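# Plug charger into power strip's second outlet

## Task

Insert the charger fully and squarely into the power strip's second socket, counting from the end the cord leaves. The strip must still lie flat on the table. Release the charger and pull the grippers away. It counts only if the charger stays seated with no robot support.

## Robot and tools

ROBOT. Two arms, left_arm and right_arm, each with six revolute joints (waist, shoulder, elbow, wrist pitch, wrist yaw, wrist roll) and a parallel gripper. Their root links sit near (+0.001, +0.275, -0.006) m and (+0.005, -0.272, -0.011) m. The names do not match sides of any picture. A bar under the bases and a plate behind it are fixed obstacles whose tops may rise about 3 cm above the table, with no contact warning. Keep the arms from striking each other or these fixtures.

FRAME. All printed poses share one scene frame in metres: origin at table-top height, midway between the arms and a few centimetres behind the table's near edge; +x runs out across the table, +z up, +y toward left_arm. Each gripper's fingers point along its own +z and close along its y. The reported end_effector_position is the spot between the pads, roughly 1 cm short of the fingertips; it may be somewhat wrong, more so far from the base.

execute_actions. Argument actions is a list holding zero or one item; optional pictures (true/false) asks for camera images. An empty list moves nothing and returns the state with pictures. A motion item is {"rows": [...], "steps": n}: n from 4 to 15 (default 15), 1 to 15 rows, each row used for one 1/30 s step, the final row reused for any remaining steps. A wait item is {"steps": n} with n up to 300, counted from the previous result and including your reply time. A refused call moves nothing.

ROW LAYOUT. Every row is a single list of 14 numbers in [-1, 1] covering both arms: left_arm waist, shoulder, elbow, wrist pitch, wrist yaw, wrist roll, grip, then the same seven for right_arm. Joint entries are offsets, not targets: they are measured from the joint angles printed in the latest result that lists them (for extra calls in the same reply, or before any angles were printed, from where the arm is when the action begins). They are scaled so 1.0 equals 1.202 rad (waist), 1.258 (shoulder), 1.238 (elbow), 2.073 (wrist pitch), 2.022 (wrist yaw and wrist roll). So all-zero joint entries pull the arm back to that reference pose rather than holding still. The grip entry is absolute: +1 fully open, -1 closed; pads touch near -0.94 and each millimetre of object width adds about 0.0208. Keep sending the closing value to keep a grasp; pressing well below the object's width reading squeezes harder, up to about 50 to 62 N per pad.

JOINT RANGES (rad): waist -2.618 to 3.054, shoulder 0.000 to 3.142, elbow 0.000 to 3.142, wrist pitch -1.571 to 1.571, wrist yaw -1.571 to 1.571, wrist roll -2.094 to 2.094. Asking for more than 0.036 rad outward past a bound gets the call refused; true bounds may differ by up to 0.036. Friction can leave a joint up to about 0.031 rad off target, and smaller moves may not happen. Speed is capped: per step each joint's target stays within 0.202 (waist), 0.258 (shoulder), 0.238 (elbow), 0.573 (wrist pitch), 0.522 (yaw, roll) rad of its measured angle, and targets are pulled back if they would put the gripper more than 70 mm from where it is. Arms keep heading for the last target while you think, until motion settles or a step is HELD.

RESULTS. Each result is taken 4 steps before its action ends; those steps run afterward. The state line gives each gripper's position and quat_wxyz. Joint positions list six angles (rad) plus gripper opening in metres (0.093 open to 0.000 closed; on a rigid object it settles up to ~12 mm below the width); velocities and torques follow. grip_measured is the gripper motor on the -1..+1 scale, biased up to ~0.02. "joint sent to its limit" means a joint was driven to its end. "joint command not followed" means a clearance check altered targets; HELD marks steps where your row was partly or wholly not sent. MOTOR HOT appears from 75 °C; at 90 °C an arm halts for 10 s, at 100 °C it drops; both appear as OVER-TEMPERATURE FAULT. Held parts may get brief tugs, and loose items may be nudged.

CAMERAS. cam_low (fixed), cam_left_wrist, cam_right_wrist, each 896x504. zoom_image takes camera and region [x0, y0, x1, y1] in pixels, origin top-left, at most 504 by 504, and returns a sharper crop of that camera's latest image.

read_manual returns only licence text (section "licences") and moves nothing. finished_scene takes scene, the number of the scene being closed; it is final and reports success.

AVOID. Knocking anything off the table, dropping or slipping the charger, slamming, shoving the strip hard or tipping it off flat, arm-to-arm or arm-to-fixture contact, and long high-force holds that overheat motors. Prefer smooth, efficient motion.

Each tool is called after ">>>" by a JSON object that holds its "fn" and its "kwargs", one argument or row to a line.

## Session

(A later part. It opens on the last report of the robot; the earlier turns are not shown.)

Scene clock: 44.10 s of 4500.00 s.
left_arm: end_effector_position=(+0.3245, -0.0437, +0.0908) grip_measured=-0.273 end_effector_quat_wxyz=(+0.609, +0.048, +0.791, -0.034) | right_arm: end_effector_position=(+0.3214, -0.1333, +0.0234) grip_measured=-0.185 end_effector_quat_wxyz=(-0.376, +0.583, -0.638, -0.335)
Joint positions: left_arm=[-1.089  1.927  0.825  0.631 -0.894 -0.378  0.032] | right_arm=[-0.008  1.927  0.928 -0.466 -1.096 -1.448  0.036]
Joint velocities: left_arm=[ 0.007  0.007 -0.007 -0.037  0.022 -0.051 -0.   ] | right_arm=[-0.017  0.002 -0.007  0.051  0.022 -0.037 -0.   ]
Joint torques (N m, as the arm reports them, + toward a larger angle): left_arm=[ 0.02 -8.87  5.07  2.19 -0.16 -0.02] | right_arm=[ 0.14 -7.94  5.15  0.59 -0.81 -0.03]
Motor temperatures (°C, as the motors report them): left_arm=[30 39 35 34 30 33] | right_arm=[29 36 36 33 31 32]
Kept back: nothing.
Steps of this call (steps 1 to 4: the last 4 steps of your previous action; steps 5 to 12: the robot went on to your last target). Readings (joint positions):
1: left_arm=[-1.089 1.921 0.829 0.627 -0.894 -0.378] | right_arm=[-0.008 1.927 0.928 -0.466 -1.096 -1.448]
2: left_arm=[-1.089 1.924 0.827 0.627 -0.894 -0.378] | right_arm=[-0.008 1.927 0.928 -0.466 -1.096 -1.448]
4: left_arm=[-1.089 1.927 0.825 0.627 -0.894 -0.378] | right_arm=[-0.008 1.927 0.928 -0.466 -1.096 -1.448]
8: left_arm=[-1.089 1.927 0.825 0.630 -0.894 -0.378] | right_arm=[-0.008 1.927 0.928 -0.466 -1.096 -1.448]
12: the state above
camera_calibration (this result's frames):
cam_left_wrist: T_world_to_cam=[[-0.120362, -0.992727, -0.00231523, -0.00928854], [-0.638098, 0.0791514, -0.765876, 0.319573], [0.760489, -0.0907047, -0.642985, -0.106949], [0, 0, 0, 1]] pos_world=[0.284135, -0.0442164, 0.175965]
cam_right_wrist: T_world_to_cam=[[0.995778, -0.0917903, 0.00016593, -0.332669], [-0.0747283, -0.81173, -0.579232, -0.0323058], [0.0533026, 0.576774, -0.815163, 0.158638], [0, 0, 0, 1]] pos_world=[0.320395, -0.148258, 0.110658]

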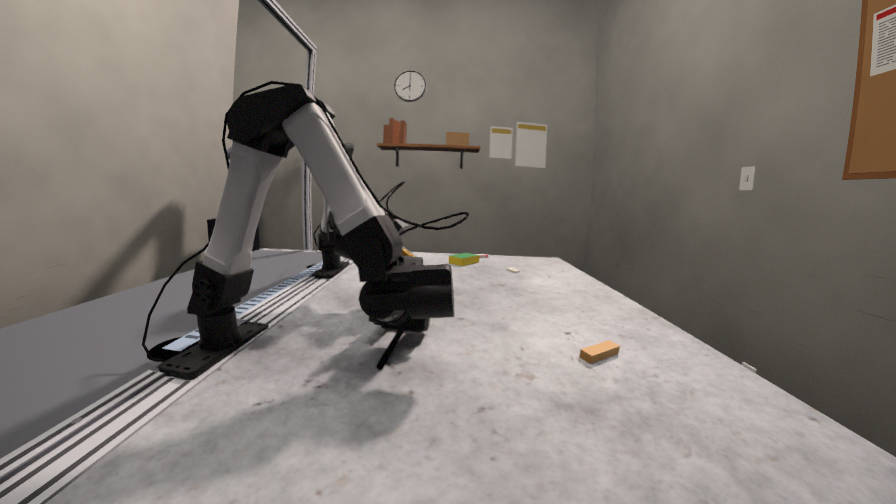

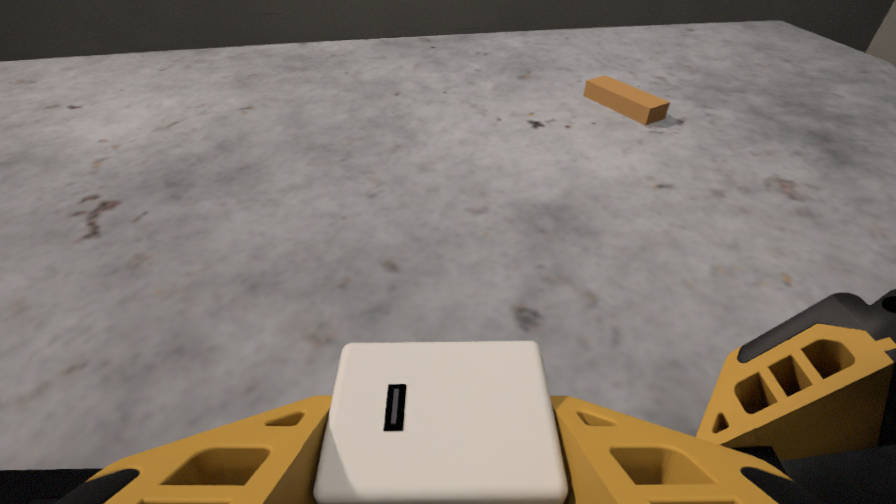

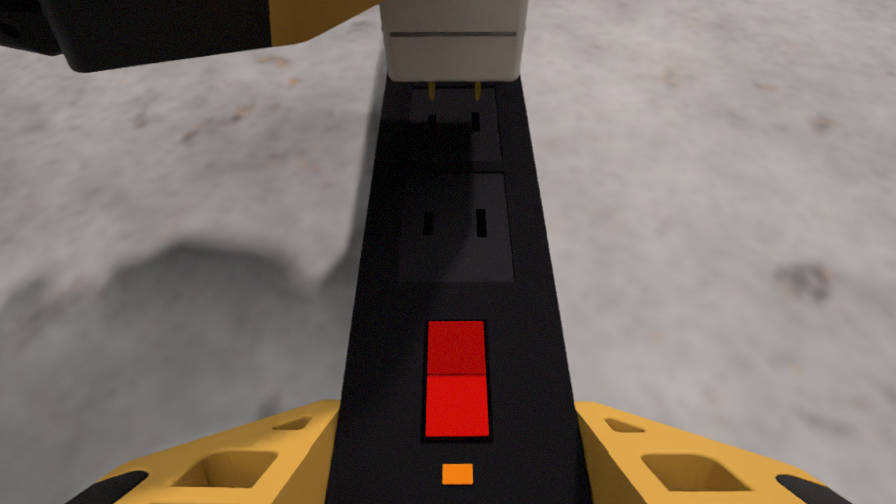

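>>> {"fn": "execute_actions", "kwargs": {
  "actions": [
    {"rows": [[0,0.008,-0.032,0.016,0,0,-0.33, 0,0,0,0,0,0,-0.24],[0,0.011,-0.032,0.019,0,0,-0.33, 0,0,0,0,0,0,-0.24],[0,0.014,-0.018,0.022,0,0,-0.33, 0,0,0,0,0,0,-0.24],[0,0.016,-0.018,0.024,0,0,-0.33, 0,0,0,0,0,0,-0.24],[0,0.018,-0.018,0.026,0,0,-0.33, 0,0,0,0,0,0,-0.24],[0,0.0195,-0.018,0.027,0,0,-0.33, 0,0,0,0,0,0,-0.24]], "steps": 15}
  ]
}}

>>> {"fn": "execute_actions", "kwargs": {
  "actions": [
    {"steps": 8}
  ],
  "pictures": true
}}

>>> {"fn": "zoom_image", "kwargs": {
  "camera": "cam_right_wrist",
  "region": [375, 30, 535, 155]
}}

Scene clock: 47.23 s of 4500.00 s.
left_arm: end_effector_position=(+0.3239, -0.0423, +0.0845) grip_measured=-0.273 end_effector_quat_wxyz=(+0.608, +0.049, +0.792, -0.032) | right_arm: end_effector_position=(+0.3214, -0.1333, +0.0234) grip_measured=-0.185 end_effector_quat_wxyz=(-0.376, +0.583, -0.638, -0.335)
Joint positions: left_arm=[-1.089  1.942  0.815  0.652 -0.893 -0.378  0.032] | right_arm=[-0.008  1.927  0.928 -0.466 -1.096 -1.449  0.036]
Joint velocities: left_arm=[-0.012  0.002  0.007  0.051  0.007 -0.081  0.   ] | right_arm=[-0.022 -0.002  0.022 -0.037  0.022  0.022  0.   ]
Joint torques (N m, as the arm reports them, + toward a larger angle): left_arm=[ 0.2  -8.64  5.39  2.2  -0.16 -0.03] | right_arm=[ 0.13 -7.93  5.12  0.58 -0.81 -0.03]
Motor temperatures (°C, as the motors report them): left_arm=[30 39 35 34 30 33] | right_arm=[29 37 36 33 31 32]
Steps of this call (steps 1 to 15: the robot went on to your last target; steps 16 to 83: nothing new was sent; steps 84 to 94: the first 11 steps of this action). Readings (joint positions):
84: left_arm=[-1.089 1.927 0.823 0.635 -0.893 -0.378] | right_arm=[-0.008 1.927 0.928 -0.466 -1.096 -1.448]
85: left_arm=[-1.089 1.927 0.818 0.639 -0.893 -0.378] | right_arm=[-0.008 1.927 0.928 -0.466 -1.096 -1.449]
87: left_arm=[-1.089 1.931 0.815 0.641 -0.893 -0.378] | right_arm=[-0.008 1.927 0.928 -0.466 -1.096 -1.449]
91: left_arm=[-1.089 1.941 0.815 0.649 -0.893 -0.378] | right_arm=[-0.008 1.927 0.928 -0.466 -1.096 -1.449]
94: the state above

Scene clock: 47.50 s of 4500.00 s.
left_arm: end_effector_position=(+0.3241, -0.0426, +0.0853) grip_measured=-0.273 end_effector_quat_wxyz=(+0.609, +0.048, +0.791, -0.034) | right_arm: end_effector_position=(+0.3214, -0.1333, +0.0234) grip_measured=-0.185 end_effector_quat_wxyz=(-0.376, +0.583, -0.638, -0.335)
Joint positions: left_arm=[-1.089  1.942  0.815  0.657 -0.893 -0.378  0.032] | right_arm=[-0.008  1.927  0.928 -0.466 -1.096 -1.449  0.036]
Joint velocities: left_arm=[-0.012 -0.017 -0.007  0.007  0.007 -0.081  0.001] | right_arm=[-0.002 -0.007 -0.007  0.095  0.007 -0.007  0.   ]
Joint torques (N m, as the arm reports them, + toward a larger angle): left_arm=[ 0.15 -8.68  5.4   2.22 -0.16 -0.03] | right_arm=[ 0.12 -7.96  5.15  0.59 -0.81 -0.03]
Motor temperatures (°C, as the motors report them): left_arm=[30 39 35 34 30 33] | right_arm=[29 37 36 33 31 32]
Kept back: nothing.
Steps of this call (steps 1 to 4: the last 4 steps of your previous action; steps 5 to 8: the robot went on to your last target). Readings (joint positions):
1: left_arm=[-1.089 1.942 0.815 0.654 -0.893 -0.378] | right_arm=[-0.008 1.927 0.928 -0.466 -1.096 -1.449]
2: left_arm=[-1.089 1.942 0.815 0.655 -0.893 -0.378] | right_arm=[-0.008 1.927 0.928 -0.466 -1.096 -1.449]
4: left_arm=[-1.089 1.942 0.815 0.656 -0.893 -0.378] | right_arm=[-0.008 1.927 0.928 -0.466 -1.096 -1.449]
8: the state above
camera_calibration (this result's frames):
cam_left_wrist: T_world_to_cam=[[-0.120712, -0.992686, -0.00191504, -0.00823761], [-0.638046, 0.0790646, -0.765928, 0.31497], [0.760478, -0.0912345, -0.642923, -0.110079], [0, 0, 0, 1]] pos_world=[0.283683, -0.0431233, 0.170456]
cam_right_wrist: T_world_to_cam=[[0.995796, -0.0916027, 0.000497639, -0.332657], [-0.0743843, -0.811764, -0.579229, -0.0324209], [0.0534629, 0.576757, -0.815165, 0.158584], [0, 0, 0, 1]] pos_world=[0.320369, -0.148255, 0.110659]

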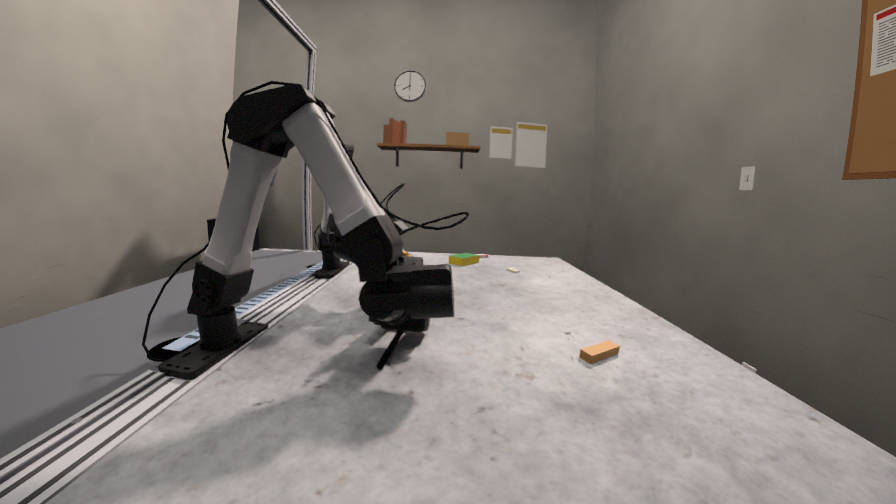

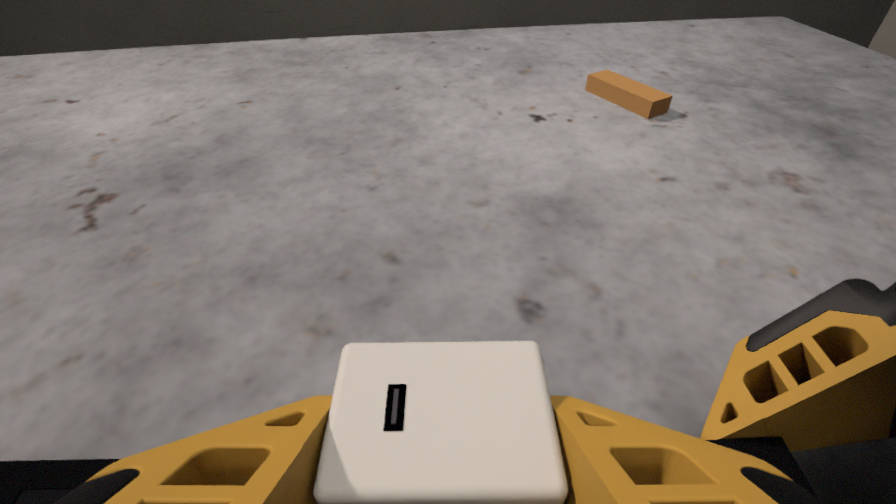

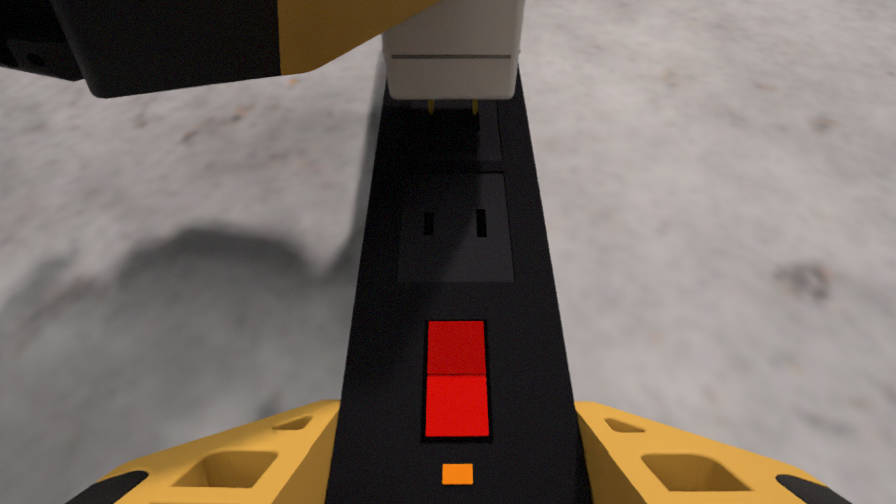

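Region (375, 30, 535, 155) of cam_right_wrist's 896x504 image, scaled by 3.150, with more detail than that image has; it fills the top 394 rows of this view, and the rest is white.

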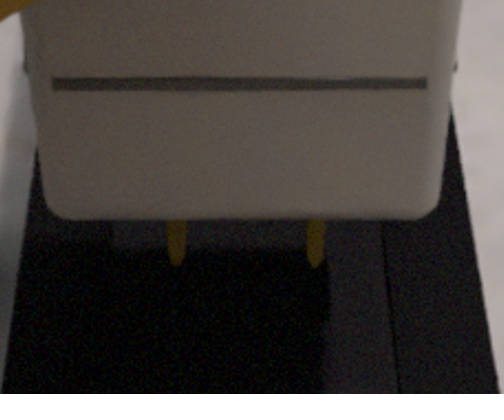

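>>> {"fn": "execute_actions", "kwargs": {
  "actions": []
}}

Scene clock: 48.40 s of 4500.00 s.
left_arm: end_effector_position=(+0.3241, -0.0427, +0.0854) grip_measured=-0.273 end_effector_quat_wxyz=(+0.609, +0.048, +0.791, -0.034) | right_arm: end_effector_position=(+0.3214, -0.1333, +0.0234) grip_measured=-0.185 end_effector_quat_wxyz=(-0.376, +0.583, -0.638, -0.335)
Joint positions: left_arm=[-1.089  1.942  0.815  0.658 -0.893 -0.378  0.032] | right_arm=[-0.008  1.927  0.928 -0.466 -1.096 -1.449  0.036]
Joint velocities: left_arm=[ 0.012 -0.007  0.002  0.037 -0.037 -0.022  0.001] | right_arm=[-0.007 -0.002 -0.012 -0.022 -0.022 -0.051 -0.001]
Joint torques (N m, as the arm reports them, + toward a larger angle): left_arm=[ 0.15 -8.64  5.42  2.22 -0.16 -0.04] | right_arm=[ 0.12 -7.92  5.15  0.59 -0.81 -0.02]
Motor temperatures (°C, as the motors report them): left_arm=[30 39 35 34 30 33] | right_arm=[29 37 36 33 31 32]
Kept back: nothing.
Steps of this call (steps 1 to 15: the robot went on to your last target; steps 16 to 27: nothing new was sent). Readings (joint positions):
1: left_arm=[-1.089 1.942 0.815 0.657 -0.893 -0.378] | right_arm=[-0.008 1.927 0.928 -0.466 -1.096 -1.449]
2: left_arm=[-1.089 1.942 0.815 0.657 -0.893 -0.378] | right_arm=[-0.008 1.927 0.928 -0.466 -1.096 -1.449]
4: left_arm=[-1.089 1.942 0.815 0.657 -0.893 -0.378] | right_arm=[-0.008 1.927 0.928 -0.466 -1.096 -1.449]
8: left_arm=[-1.089 1.942 0.815 0.657 -0.893 -0.378] | right_arm=[-0.008 1.927 0.928 -0.466 -1.096 -1.449]
27: the state above
All arms were judged still, so your last target was given up. Only a new action makes them travel on or press farther. Fingers that are still opening or closing keep moving.
camera_calibration (this result's frames):
cam_left_wrist: T_world_to_cam=[[-0.120732, -0.992684, -0.00129691, -0.0083345], [-0.637762, 0.0785667, -0.766216, 0.314996], [0.760713, -0.0916797, -0.642582, -0.110149], [0, 0, 0, 1]] pos_world=[0.283678, -0.0431202, 0.170564]
cam_right_wrist: T_world_to_cam=[[0.995796, -0.0916027, 0.000497639, -0.332657], [-0.0743843, -0.811764, -0.579229, -0.0324209], [0.0534629, 0.576757, -0.815165, 0.158584], [0, 0, 0, 1]] pos_world=[0.320369, -0.148255, 0.110659]

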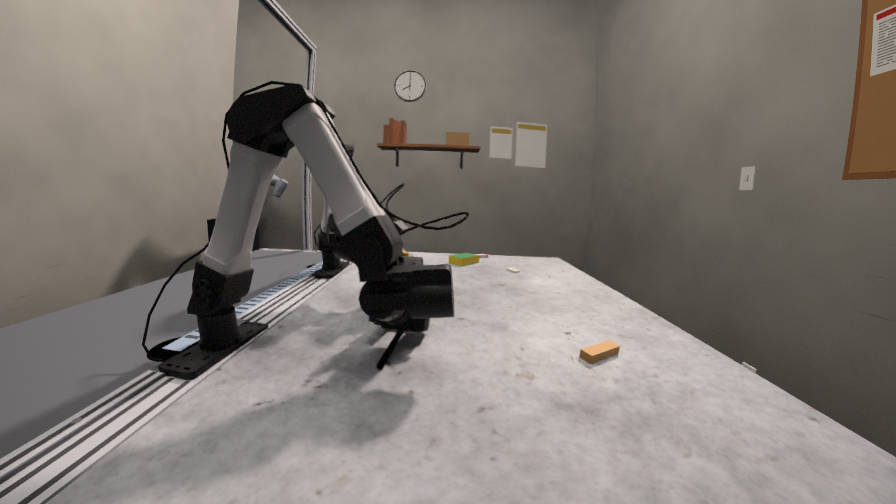

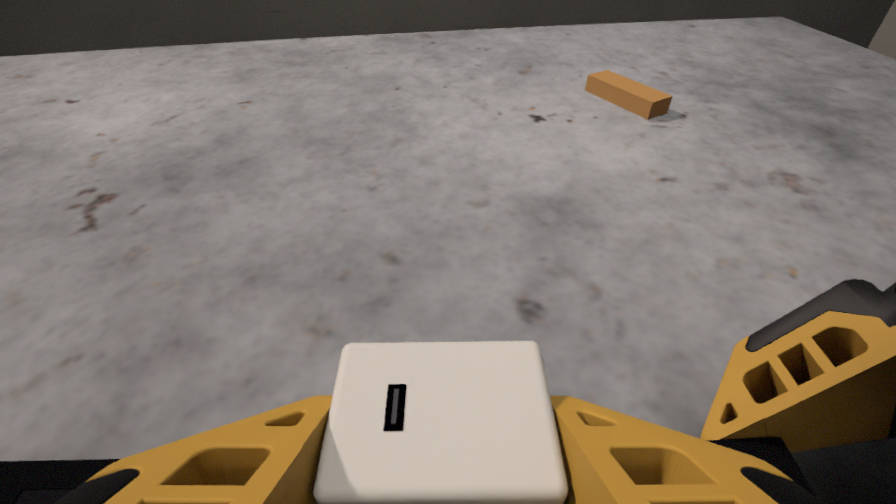

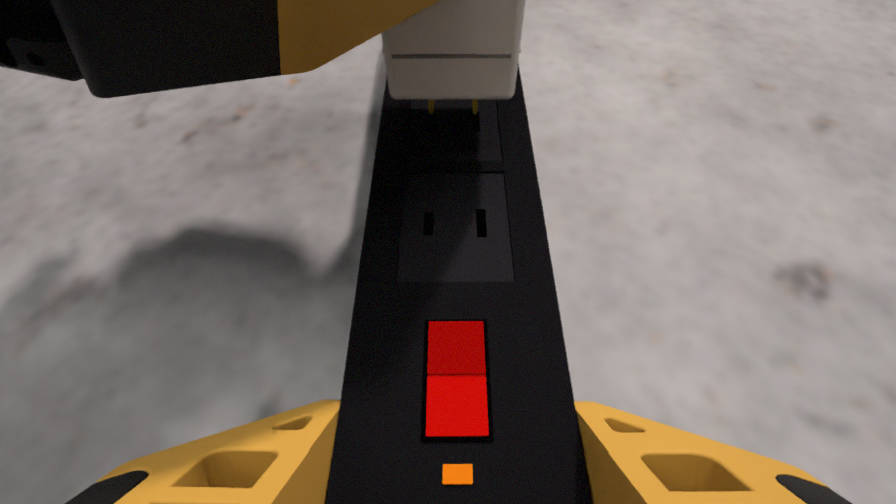

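>>> {"fn": "execute_actions", "kwargs": {
  "actions": [
    {"rows": [[0,0.004,0,0.006,0,0,-0.33,0,0,0,0,0,0,-0.24],[0,0.007,0,0.006,0,0,-0.33,0,0,0,0,0,0,-0.24],[0,0.0095,0,0.006,0,0,-0.33,0,0,0,0,0,0,-0.24]], "steps": 15}
  ],
  "pictures": true
}}

Scene clock: 49.33 s of 4500.00 s.
left_arm: end_effector_position=(+0.3241, -0.0427, +0.0854) grip_measured=-0.273 end_effector_quat_wxyz=(+0.609, +0.048, +0.791, -0.034) | right_arm: end_effector_position=(+0.3214, -0.1333, +0.0234) grip_measured=-0.185 end_effector_quat_wxyz=(-0.376, +0.583, -0.638, -0.335)
Joint positions: left_arm=[-1.089  1.942  0.815  0.658 -0.893 -0.378  0.032] | right_arm=[-0.008  1.927  0.928 -0.466 -1.096 -1.449  0.036]
Joint velocities: left_arm=[ 0.012  0.007  0.007 -0.022  0.007  0.066 -0.   ] | right_arm=[ 0.002  0.002  0.002 -0.037 -0.051  0.022 -0.   ]
Joint torques (N m, as the arm reports them, + toward a larger angle): left_arm=[ 0.16 -8.48  6.51  2.04 -0.16 -0.03] | right_arm=[ 0.12 -7.92  5.11  0.6  -0.81 -0.03]
Motor temperatures (°C, as the motors report them): left_arm=[30 39 35 34 30 33] | right_arm=[29 37 36 33 31 32]
Steps of this call (steps 1 to 17: nothing new was sent; steps 18 to 28: the first 11 steps of this action). Readings (joint positions):
18: left_arm=[-1.089 1.942 0.815 0.658 -0.893 -0.378] | right_arm=[-0.008 1.927 0.928 -0.466 -1.096 -1.449]
19: left_arm=[-1.089 1.942 0.815 0.658 -0.893 -0.378] | right_arm=[-0.008 1.927 0.928 -0.466 -1.096 -1.449]
21: left_arm=[-1.089 1.942 0.815 0.658 -0.893 -0.378] | right_arm=[-0.008 1.927 0.928 -0.466 -1.096 -1.449]
25: left_arm=[-1.089 1.942 0.815 0.658 -0.893 -0.378] | right_arm=[-0.008 1.927 0.928 -0.466 -1.096 -1.449]
28: the state above
camera_calibration (this result's frames):
cam_left_wrist: T_world_to_cam=[[-0.120732, -0.992684, -0.00129691, -0.0083345], [-0.637762, 0.0785667, -0.766216, 0.314996], [0.760713, -0.0916797, -0.642582, -0.110149], [0, 0, 0, 1]] pos_world=[0.283678, -0.0431202, 0.170564]
cam_right_wrist: T_world_to_cam=[[0.995796, -0.0916027, 0.000497639, -0.332657], [-0.0743843, -0.811764, -0.579229, -0.0324209], [0.0534629, 0.576757, -0.815165, 0.158584], [0, 0, 0, 1]] pos_world=[0.320369, -0.148255, 0.110659]

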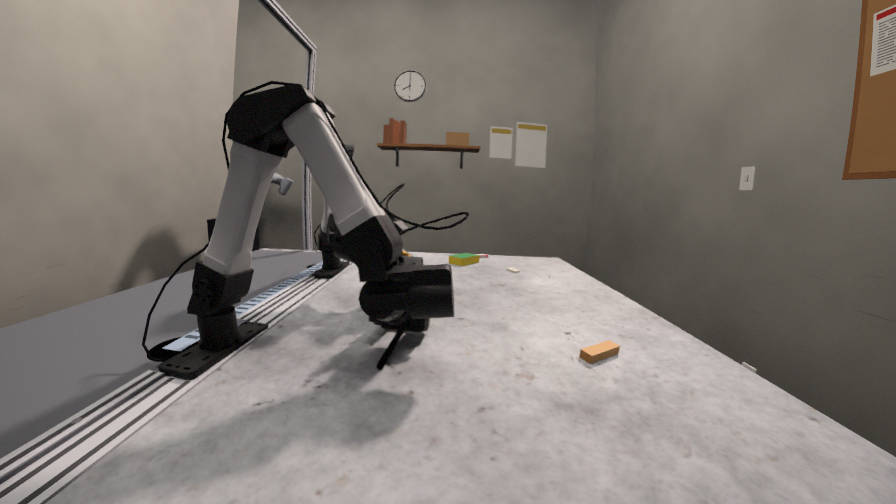

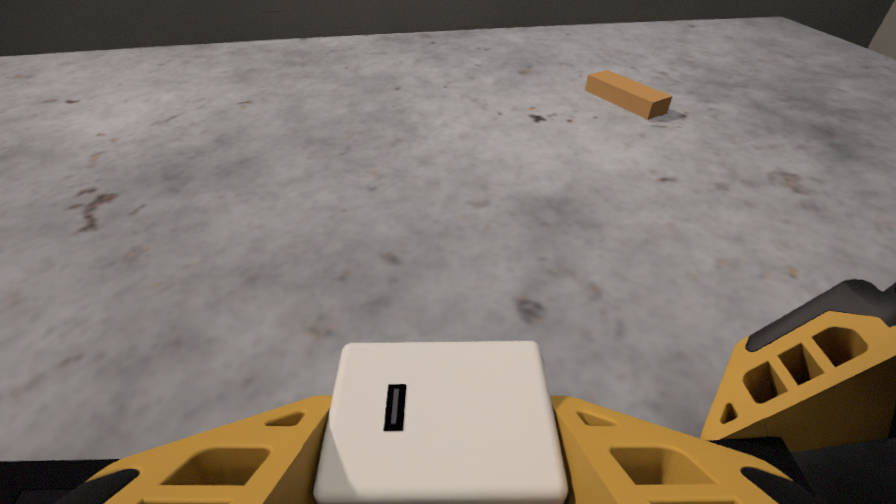

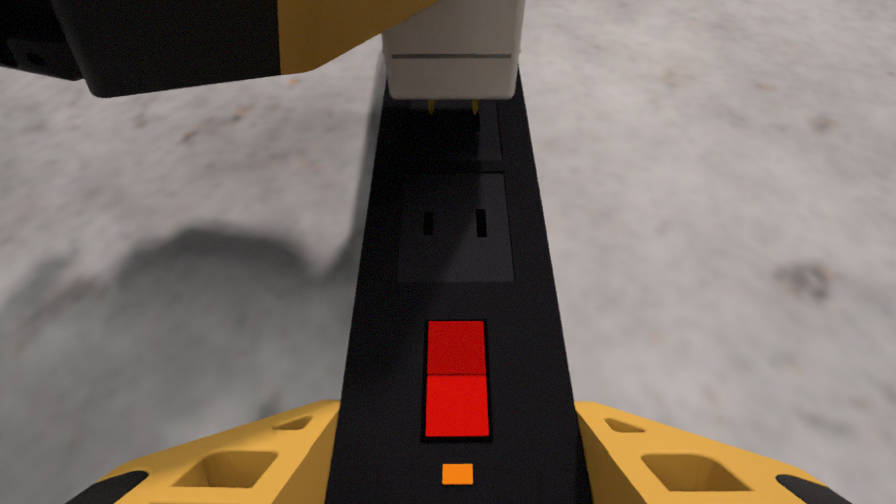

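>>> {"fn": "execute_actions", "kwargs": {
  "actions": [
    {"rows": [[0,0.012,0,0.006,0,0,-0.33,0,0,0,0,0,0,-0.24],[0,0.014,0,0.006,0,0,-0.33,0,0,0,0,0,0,-0.24],[0,0.016,0,0.006,0,0,-0.33,0,0,0,0,0,0,-0.24]], "steps": 15}
  ]
}}

Scene clock: 49.83 s of 4500.00 s.
left_arm: end_effector_position=(+0.3241, -0.0427, +0.0854) grip_measured=-0.273 end_effector_quat_wxyz=(+0.609, +0.048, +0.791, -0.034) | right_arm: end_effector_position=(+0.3214, -0.1333, +0.0234) grip_measured=-0.185 end_effector_quat_wxyz=(-0.376, +0.583, -0.638, -0.335)
Joint positions: left_arm=[-1.089  1.942  0.815  0.658 -0.893 -0.378  0.032] | right_arm=[-0.008  1.927  0.928 -0.466 -1.096 -1.449  0.036]
Joint velocities: left_arm=[-0.012  0.017 -0.002 -0.037 -0.037 -0.022  0.   ] | right_arm=[-0.017 -0.007 -0.022 -0.037  0.007 -0.007 -0.   ]
Joint torques (N m, as the arm reports them, + toward a larger angle): left_arm=[ 0.16 -7.84  6.5   2.05 -0.15 -0.04] | right_arm=[ 0.13 -7.94  5.11  0.58 -0.8  -0.04]
Motor temperatures (°C, as the motors report them): left_arm=[30 39 35 34 30 33] | right_arm=[29 37 36 33 31 32]
Steps of this call (steps 1 to 4: the last 4 steps of your previous action; steps 5 to 15: the first 11 steps of this action). Readings (joint positions):
5: left_arm=[-1.089 1.942 0.815 0.658 -0.893 -0.378] | right_arm=[-0.008 1.927 0.928 -0.466 -1.096 -1.449]
6: left_arm=[-1.089 1.942 0.815 0.658 -0.893 -0.378] | right_arm=[-0.008 1.927 0.928 -0.466 -1.096 -1.449]
8: left_arm=[-1.089 1.942 0.815 0.658 -0.893 -0.378] | right_arm=[-0.008 1.927 0.928 -0.466 -1.096 -1.449]
12: left_arm=[-1.089 1.942 0.815 0.658 -0.893 -0.378] | right_arm=[-0.008 1.927 0.928 -0.466 -1.096 -1.449]
15: the state above

>>> {"fn": "execute_actions", "kwargs": {
  "actions": [
    {"rows": [[0,0.021,0,0.006,0,0,-0.33,0,0,0,0,0,0,-0.24],[0,0.021,0,0.006,0,0,-0.33,0,0,0,0,0,0,-0.24],[0,0.021,0,0.006,0,0,-0.33,0,0,0,0,0,0,-0.24],[0,0.012,0,0.006,0,0,-0.33,0,0,0,0,0,0,-0.24]], "steps": 15}
  ]
}}

Scene clock: 50.37 s of 4500.00 s.
left_arm: end_effector_position=(+0.3243, -0.0427, +0.0837) grip_measured=-0.273 end_effector_quat_wxyz=(+0.609, +0.048, +0.791, -0.033) | right_arm: end_effector_position=(+0.3214, -0.1333, +0.0234) grip_measured=-0.185 end_effector_quat_wxyz=(-0.376, +0.584, -0.637, -0.334)
Joint positions: left_arm=[-1.089  1.948  0.815  0.663 -0.895 -0.378  0.032] | right_arm=[-0.008  1.927  0.928 -0.466 -1.096 -1.449  0.036]
Joint velocities: left_arm=[ 0.007  0.017 -0.017  0.022 -0.007 -0.066 -0.001] | right_arm=[ 0.002  0.012  0.012 -0.037 -0.037  0.022  0.001]
Joint torques (N m, as the arm reports them, + toward a larger angle): left_arm=[ 0.17 -8.75  6.55  2.   -0.15 -0.04] | right_arm=[ 0.14 -7.92  5.13  0.59 -0.82 -0.02]
Motor temperatures (°C, as the motors report them): left_arm=[30 39 35 34 30 33] | right_arm=[29 37 36 33 31 32]
Steps of this call (steps 1 to 4: the last 4 steps of your previous action; step 5: the robot went on to your last target; steps 6 to 16: the first 11 steps of this action). Readings (joint positions):
6: left_arm=[-1.089 1.943 0.815 0.658 -0.893 -0.378] | right_arm=[-0.008 1.927 0.928 -0.466 -1.096 -1.449]
7: left_arm=[-1.089 1.946 0.815 0.658 -0.894 -0.378] | right_arm=[-0.008 1.927 0.928 -0.466 -1.096 -1.449]
9: left_arm=[-1.089 1.948 0.815 0.663 -0.895 -0.378] | right_arm=[-0.008 1.927 0.928 -0.466 -1.096 -1.449]
13: left_arm=[-1.089 1.948 0.815 0.663 -0.895 -0.378] | right_arm=[-0.008 1.927 0.928 -0.466 -1.096 -1.449]
16: the state above

>>> {"fn": "execute_actions", "kwargs": {
  "actions": []
}}

>>> {"fn": "zoom_image", "kwargs": {
  "camera": "cam_right_wrist",
  "region": [375, 30, 535, 155]
}}

Scene clock: 50.50 s of 4500.00 s.
left_arm: end_effector_position=(+0.3243, -0.0427, +0.0837) grip_measured=-0.273 end_effector_quat_wxyz=(+0.609, +0.048, +0.791, -0.033) | right_arm: end_effector_position=(+0.3214, -0.1333, +0.0234) grip_measured=-0.185 end_effector_quat_wxyz=(-0.376, +0.584, -0.637, -0.334)
Joint positions: left_arm=[-1.089  1.948  0.815  0.663 -0.895 -0.378  0.032] | right_arm=[-0.008  1.927  0.928 -0.466 -1.096 -1.449  0.036]
Joint velocities: left_arm=[-0.002 -0.017  0.002  0.022 -0.007 -0.051  0.   ] | right_arm=[-0.002 -0.007 -0.012  0.007  0.007 -0.007 -0.001]
Joint torques (N m, as the arm reports them, + toward a larger angle): left_arm=[ 0.16 -8.74  6.48  2.   -0.15 -0.03] | right_arm=[ 0.14 -7.93  5.15  0.58 -0.81 -0.02]
Motor temperatures (°C, as the motors report them): left_arm=[30 39 35 34 30 33] | right_arm=[29 37 36 33 31 32]
Kept back: nothing.
Steps of this call (steps 1 to 4: the last 4 steps of your previous action). Readings (joint positions):
1: left_arm=[-1.089 1.948 0.815 0.663 -0.895 -0.378] | right_arm=[-0.008 1.927 0.928 -0.466 -1.096 -1.449]
2: left_arm=[-1.089 1.948 0.815 0.663 -0.895 -0.378] | right_arm=[-0.008 1.927 0.928 -0.466 -1.096 -1.449]
4: the state above
camera_calibration (this result's frames):
cam_left_wrist: T_world_to_cam=[[-0.119682, -0.992809, -0.00249734, -0.0085629], [-0.637919, 0.0788273, -0.766058, 0.31389], [0.760747, -0.0900902, -0.642766, -0.111296], [0, 0, 0, 1]] pos_world=[0.28388, -0.0432712, 0.1689]
cam_right_wrist: T_world_to_cam=[[0.995813, -0.0914151, 0.000829347, -0.332646], [-0.0740402, -0.811797, -0.579226, -0.032536], [0.0536233, 0.576739, -0.815166, 0.15853], [0, 0, 0, 1]] pos_world=[0.320343, -0.148252, 0.110659]

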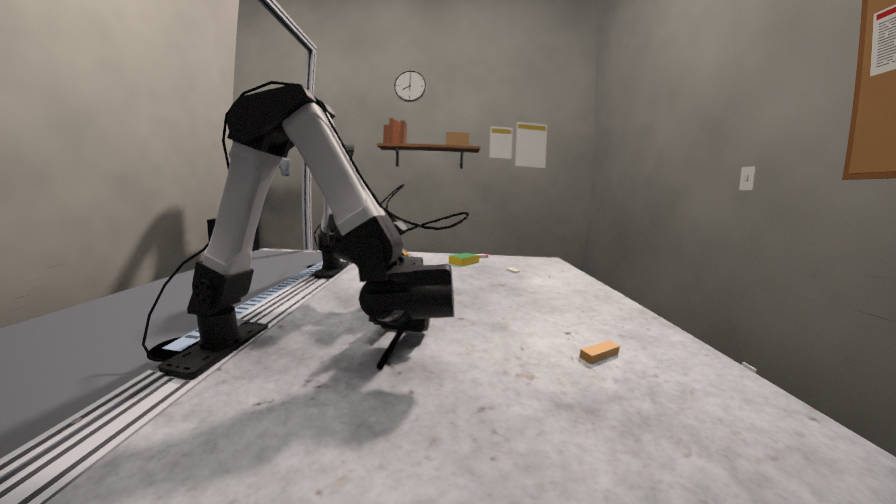

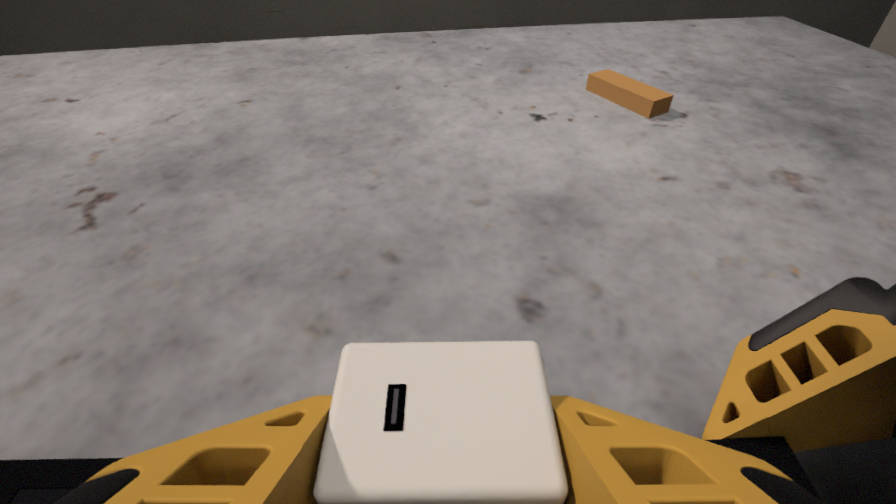

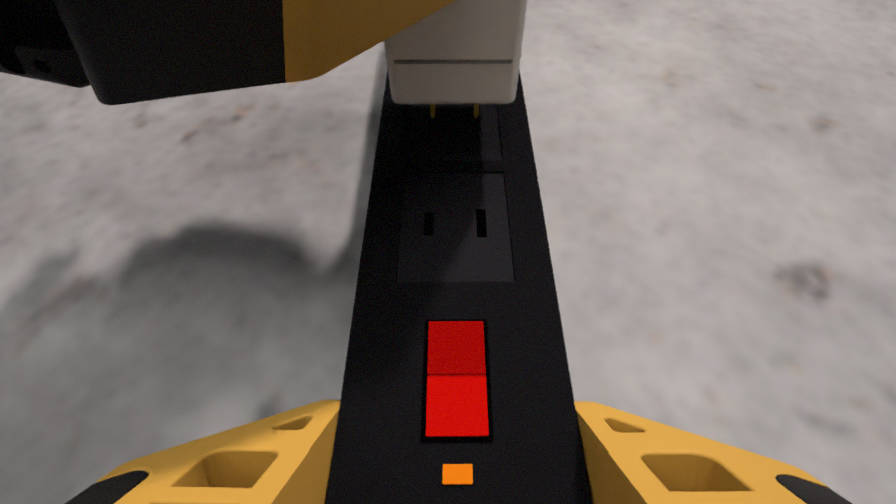

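Region (375, 30, 535, 155) of cam_right_wrist's 896x504 image, scaled by 3.150, with more detail than that image has; it fills the top 394 rows of this view, and the rest is white.

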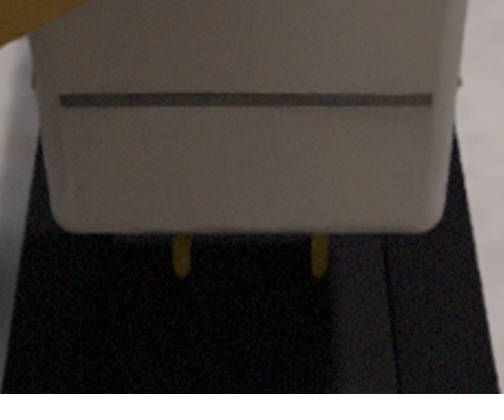

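>>> {"fn": "execute_actions", "kwargs": {
  "actions": [
    {"rows": [[0,0.021,0,0.004,0,0,-0.33,0,0,0,0,0,0,-0.24],[0,0.021,0,0.004,0,0,-0.33,0,0,0,0,0,0,-0.24],[0,0.021,0,0.004,0,0,-0.33,0,0,0,0,0,0,-0.24],[0,0.010,0,0.004,0,0,-0.33,0,0,0,0,0,0,-0.24]], "steps": 15}
  ],
  "pictures": true
}}

>>> {"fn": "zoom_image", "kwargs": {
  "camera": "cam_right_wrist",
  "region": [375, 30, 535, 155]
}}

Scene clock: 51.20 s of 4500.00 s.
left_arm: end_effector_position=(+0.3243, -0.0427, +0.0837) grip_measured=-0.273 end_effector_quat_wxyz=(+0.609, +0.048, +0.791, -0.033) | right_arm: end_effector_position=(+0.3214, -0.1333, +0.0234) grip_measured=-0.185 end_effector_quat_wxyz=(-0.376, +0.584, -0.637, -0.334)
Joint positions: left_arm=[-1.089  1.948  0.815  0.663 -0.895 -0.378  0.032] | right_arm=[-0.008  1.927  0.928 -0.466 -1.096 -1.449  0.036]
Joint velocities: left_arm=[-0.012 -0.022 -0.017 -0.007  0.007 -0.007 -0.   ] | right_arm=[ 0.007 -0.007  0.007  0.037  0.007 -0.007 -0.001]
Joint torques (N m, as the arm reports them, + toward a larger angle): left_arm=[ 0.16 -8.44  6.49  2.01 -0.17 -0.03] | right_arm=[ 0.15 -7.91  5.14  0.59 -0.81 -0.02]
Motor temperatures (°C, as the motors report them): left_arm=[30 39 35 34 30 33] | right_arm=[29 37 36 33 31 32]
Steps of this call (steps 1 to 10: the robot went on to your last target; steps 11 to 21: the first 11 steps of this action). Readings (joint positions):
11: left_arm=[-1.089 1.948 0.815 0.663 -0.895 -0.378] | right_arm=[-0.008 1.927 0.928 -0.466 -1.096 -1.449]
12: left_arm=[-1.089 1.948 0.815 0.663 -0.895 -0.378] | right_arm=[-0.008 1.927 0.928 -0.466 -1.096 -1.449]
14: left_arm=[-1.089 1.948 0.815 0.663 -0.895 -0.378] | right_arm=[-0.008 1.927 0.928 -0.466 -1.096 -1.449]
18: left_arm=[-1.089 1.948 0.815 0.663 -0.895 -0.378] | right_arm=[-0.008 1.927 0.928 -0.466 -1.096 -1.449]
21: the state above
camera_calibration (this result's frames):
cam_left_wrist: T_world_to_cam=[[-0.119682, -0.992809, -0.00249734, -0.0085629], [-0.637919, 0.0788273, -0.766058, 0.31389], [0.760747, -0.0900902, -0.642766, -0.111296], [0, 0, 0, 1]] pos_world=[0.28388, -0.0432712, 0.1689]
cam_right_wrist: T_world_to_cam=[[0.995813, -0.0914151, 0.000829347, -0.332646], [-0.0740402, -0.811797, -0.579226, -0.032536], [0.0536233, 0.576739, -0.815166, 0.15853], [0, 0, 0, 1]] pos_world=[0.320343, -0.148252, 0.110659]

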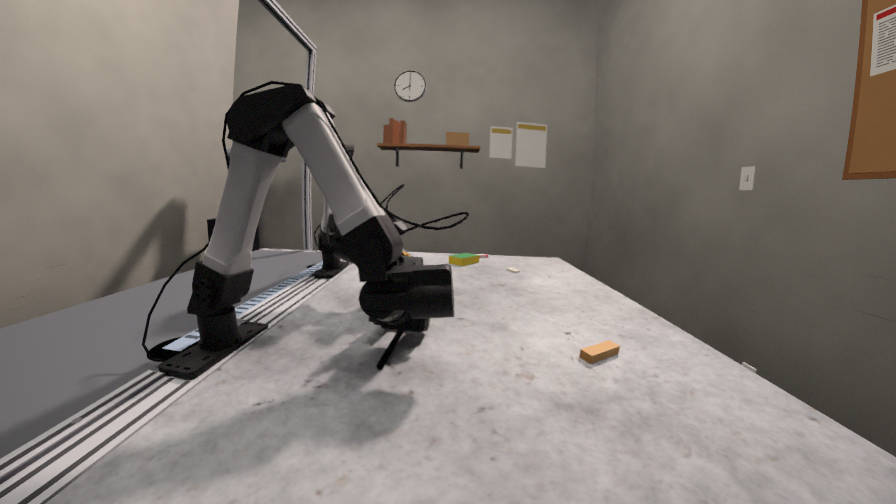

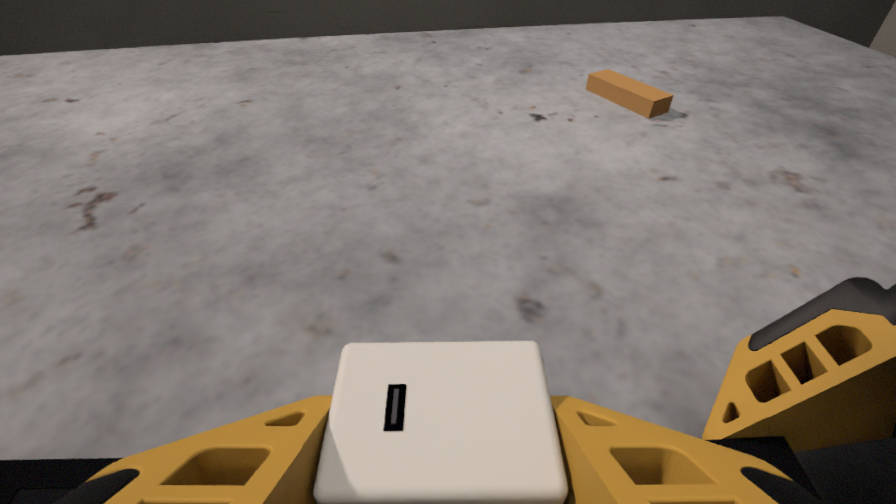

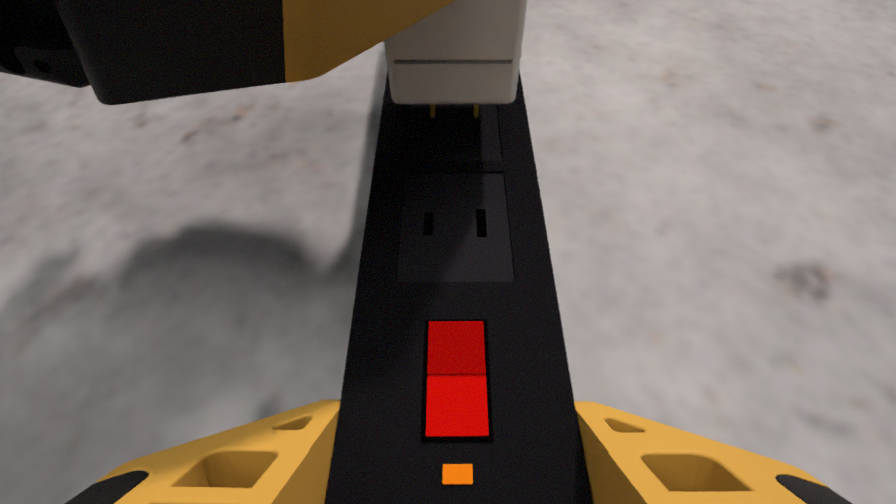

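Region (375, 30, 535, 155) of cam_right_wrist's 896x504 image, scaled by 3.150, with more detail than that image has; it fills the top 394 rows of this view, and the rest is white.

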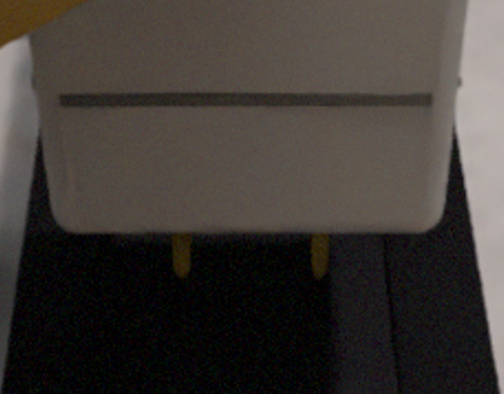

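>>> {"fn": "execute_actions", "kwargs": {
  "actions": [
    {"rows": [[0,0.017,0,0.004,0,0,-0.33,0,0,0,0,0,0,-0.24],[0,0.017,0,0.004,0,0,-0.33,0,0,0,0,0,0,-0.24],[0,0.017,0,0.004,0,0,-0.33,0,0,0,0,0,0,-0.24],[0,0.017,0,0.004,0,0,-0.33,0,0,0,0,0,0,-0.24],[0,0.022,0,0.004,0,0,-0.33,0,0,0,0,0,0,-0.24],[0,0.022,0,0.004,0,0,-0.33,0,0,0,0,0,0,-0.24],[0,0.022,0,0.004,0,0,-0.33,0,0,0,0,0,0,-0.24],[0,0.011,0,0.004,0,0,-0.33,0,0,0,0,0,0,-0.24]], "steps": 15}
  ],
  "pictures": false
}}

Scene clock: 51.77 s of 4500.00 s.
left_arm: end_effector_position=(+0.3246, -0.0428, +0.0836) grip_measured=-0.273 end_effector_quat_wxyz=(+0.610, +0.046, +0.790, -0.034) | right_arm: end_effector_position=(+0.3214, -0.1333, +0.0234) grip_measured=-0.185 end_effector_quat_wxyz=(-0.376, +0.584, -0.637, -0.334)
Joint positions: left_arm=[-1.089  1.951  0.815  0.669 -0.897 -0.378  0.032] | right_arm=[-0.008  1.927  0.928 -0.466 -1.096 -1.449  0.036]
Joint velocities: left_arm=[-0.007  0.002 -0.027 -0.022 -0.066 -0.037 -0.001] | right_arm=[-0.007 -0.017  0.002 -0.022  0.007  0.037  0.   ]
Joint torques (N m, as the arm reports them, + toward a larger angle): left_arm=[ 0.14 -8.6   6.54  1.97 -0.15 -0.03] | right_arm=[ 0.13 -7.94  5.12  0.6  -0.81 -0.02]
Motor temperatures (°C, as the motors report them): left_arm=[30 39 35 34 30 33] | right_arm=[29 37 36 33 31 32]
Steps of this call (steps 1 to 4: the last 4 steps of your previous action; steps 5 to 6: the robot went on to your last target; steps 7 to 17: the first 11 steps of this action). Readings (joint positions):
7: left_arm=[-1.089 1.948 0.815 0.663 -0.895 -0.378] | right_arm=[-0.008 1.927 0.928 -0.466 -1.096 -1.449]
8: left_arm=[-1.089 1.948 0.815 0.663 -0.895 -0.378] | right_arm=[-0.008 1.927 0.928 -0.466 -1.096 -1.449]
10: left_arm=[-1.089 1.948 0.815 0.663 -0.895 -0.378] | right_arm=[-0.008 1.927 0.928 -0.466 -1.096 -1.449]
14: left_arm=[-1.089 1.951 0.815 0.669 -0.897 -0.378] | right_arm=[-0.008 1.927 0.928 -0.466 -1.096 -1.449]
17: the state above

>>> {"fn": "execute_actions", "kwargs": {
  "actions": [
    {"rows": [[0,0,0.015,0.006,0,0,-0.33,0,0,0,0,0,0,-0.24],[0,0,0.022,0.006,0,0,-0.33,0,0,0,0,0,0,-0.24],[0,0,0.027,0.006,0,0,-0.33,0,0,0,0,0,0,-0.24],[0,0,0.030,0.006,0,0,-0.33,0,0,0,0,0,0,-0.24],[0,0,0.032,0.006,0,0,-0.33,0,0,0,0,0,0,-0.24],[0,0,0.032,0.006,0,0,-0.33,0,0,0,0,0,0,-0.24],[0,0,0.032,0.006,0,0,-0.33,0,0,0,0,0,0,-0.24],[-0.017,0,0.032,0.006,0,0,-0.33,0,0,0,0,0,0,-0.24],[-0.017,0,0.032,0.006,0,0,-0.33,0,0,0,0,0,0,-0.24],[-0.0085,0,0.032,0.006,0,0,-0.33,0,0,0,0,0,0,-0.24]], "steps": 15}
  ],
  "pictures": false
}}

>>> {"fn": "execute_actions", "kwargs": {
  "actions": [
    {"steps": 8}
  ]
}}

Scene clock: 53.63 s of 4500.00 s.
left_arm: end_effector_position=(+0.3238, -0.0473, +0.0867) grip_measured=-0.273 end_effector_quat_wxyz=(+0.612, +0.046, +0.788, -0.039) | right_arm: end_effector_position=(+0.3214, -0.1333, +0.0234) grip_measured=-0.185 end_effector_quat_wxyz=(-0.376, +0.584, -0.637, -0.334)
Joint positions: left_arm=[-1.095  1.951  0.825  0.668 -0.896 -0.378  0.032] | right_arm=[-0.008  1.927  0.928 -0.466 -1.096 -1.449  0.036]
Joint velocities: left_arm=[-0.017  0.017 -0.002 -0.007  0.022 -0.022  0.   ] | right_arm=[-0.022 -0.017  0.007  0.007 -0.022 -0.007 -0.   ]
Joint torques (N m, as the arm reports them, + toward a larger angle): left_arm=[-0.36 -9.61  9.38  2.07 -0.14 -0.04] | right_arm=[ 0.15 -7.95  5.14  0.59 -0.81 -0.03]
Motor temperatures (°C, as the motors report them): left_arm=[30 39 35 34 30 33] | right_arm=[29 38 36 33 31 32]
Steps of this call (steps 1 to 4: the last 4 steps of your previous action; steps 5 to 15: the robot went on to your last target; steps 16 to 45: nothing new was sent; steps 46 to 56: the first 11 steps of this action). Readings (joint positions):
46: left_arm=[-1.089 1.951 0.815 0.670 -0.897 -0.378] | right_arm=[-0.008 1.927 0.928 -0.466 -1.096 -1.449]
47: left_arm=[-1.089 1.951 0.815 0.670 -0.897 -0.378] | right_arm=[-0.008 1.927 0.928 -0.466 -1.096 -1.449]
49: left_arm=[-1.089 1.951 0.815 0.670 -0.897 -0.378] | right_arm=[-0.008 1.927 0.928 -0.466 -1.096 -1.449]
53: left_arm=[-1.090 1.951 0.823 0.668 -0.897 -0.378] | right_arm=[-0.008 1.927 0.928 -0.466 -1.096 -1.449]
56: the state above

Scene clock: 53.90 s of 4500.00 s.
left_arm: end_effector_position=(+0.3237, -0.0474, +0.0867) grip_measured=-0.273 end_effector_quat_wxyz=(+0.612, +0.046, +0.788, -0.039) | right_arm: end_effector_position=(+0.3214, -0.1333, +0.0234) grip_measured=-0.185 end_effector_quat_wxyz=(-0.376, +0.584, -0.637, -0.334)
Joint positions: left_arm=[-1.096  1.951  0.825  0.668 -0.896 -0.378  0.032] | right_arm=[-0.008  1.927  0.928 -0.466 -1.096 -1.449  0.036]
Joint velocities: left_arm=[ 0.017 -0.002  0.007 -0.051 -0.095  0.051  0.001] | right_arm=[-0.012  0.007 -0.007 -0.007  0.022 -0.007 -0.002]
Joint torques (N m, as the arm reports them, + toward a larger angle): left_arm=[-0.21 -9.54  9.42  2.07 -0.13 -0.04] | right_arm=[ 0.11 -7.92  5.14  0.59 -0.81 -0.03]
Motor temperatures (°C, as the motors report them): left_arm=[30 39 35 34 30 33] | right_arm=[29 38 36 33 31 32]
Kept back: nothing.
Steps of this call (steps 1 to 4: the last 4 steps of your previous action; steps 5 to 8: the robot went on to your last target). Readings (joint positions):
1: left_arm=[-1.096 1.951 0.825 0.668 -0.896 -0.378] | right_arm=[-0.008 1.927 0.928 -0.466 -1.096 -1.449]
2: left_arm=[-1.096 1.951 0.825 0.668 -0.896 -0.378] | right_arm=[-0.008 1.927 0.928 -0.466 -1.096 -1.449]
4: left_arm=[-1.096 1.951 0.825 0.668 -0.896 -0.378] | right_arm=[-0.008 1.927 0.928 -0.466 -1.096 -1.449]
8: the state above


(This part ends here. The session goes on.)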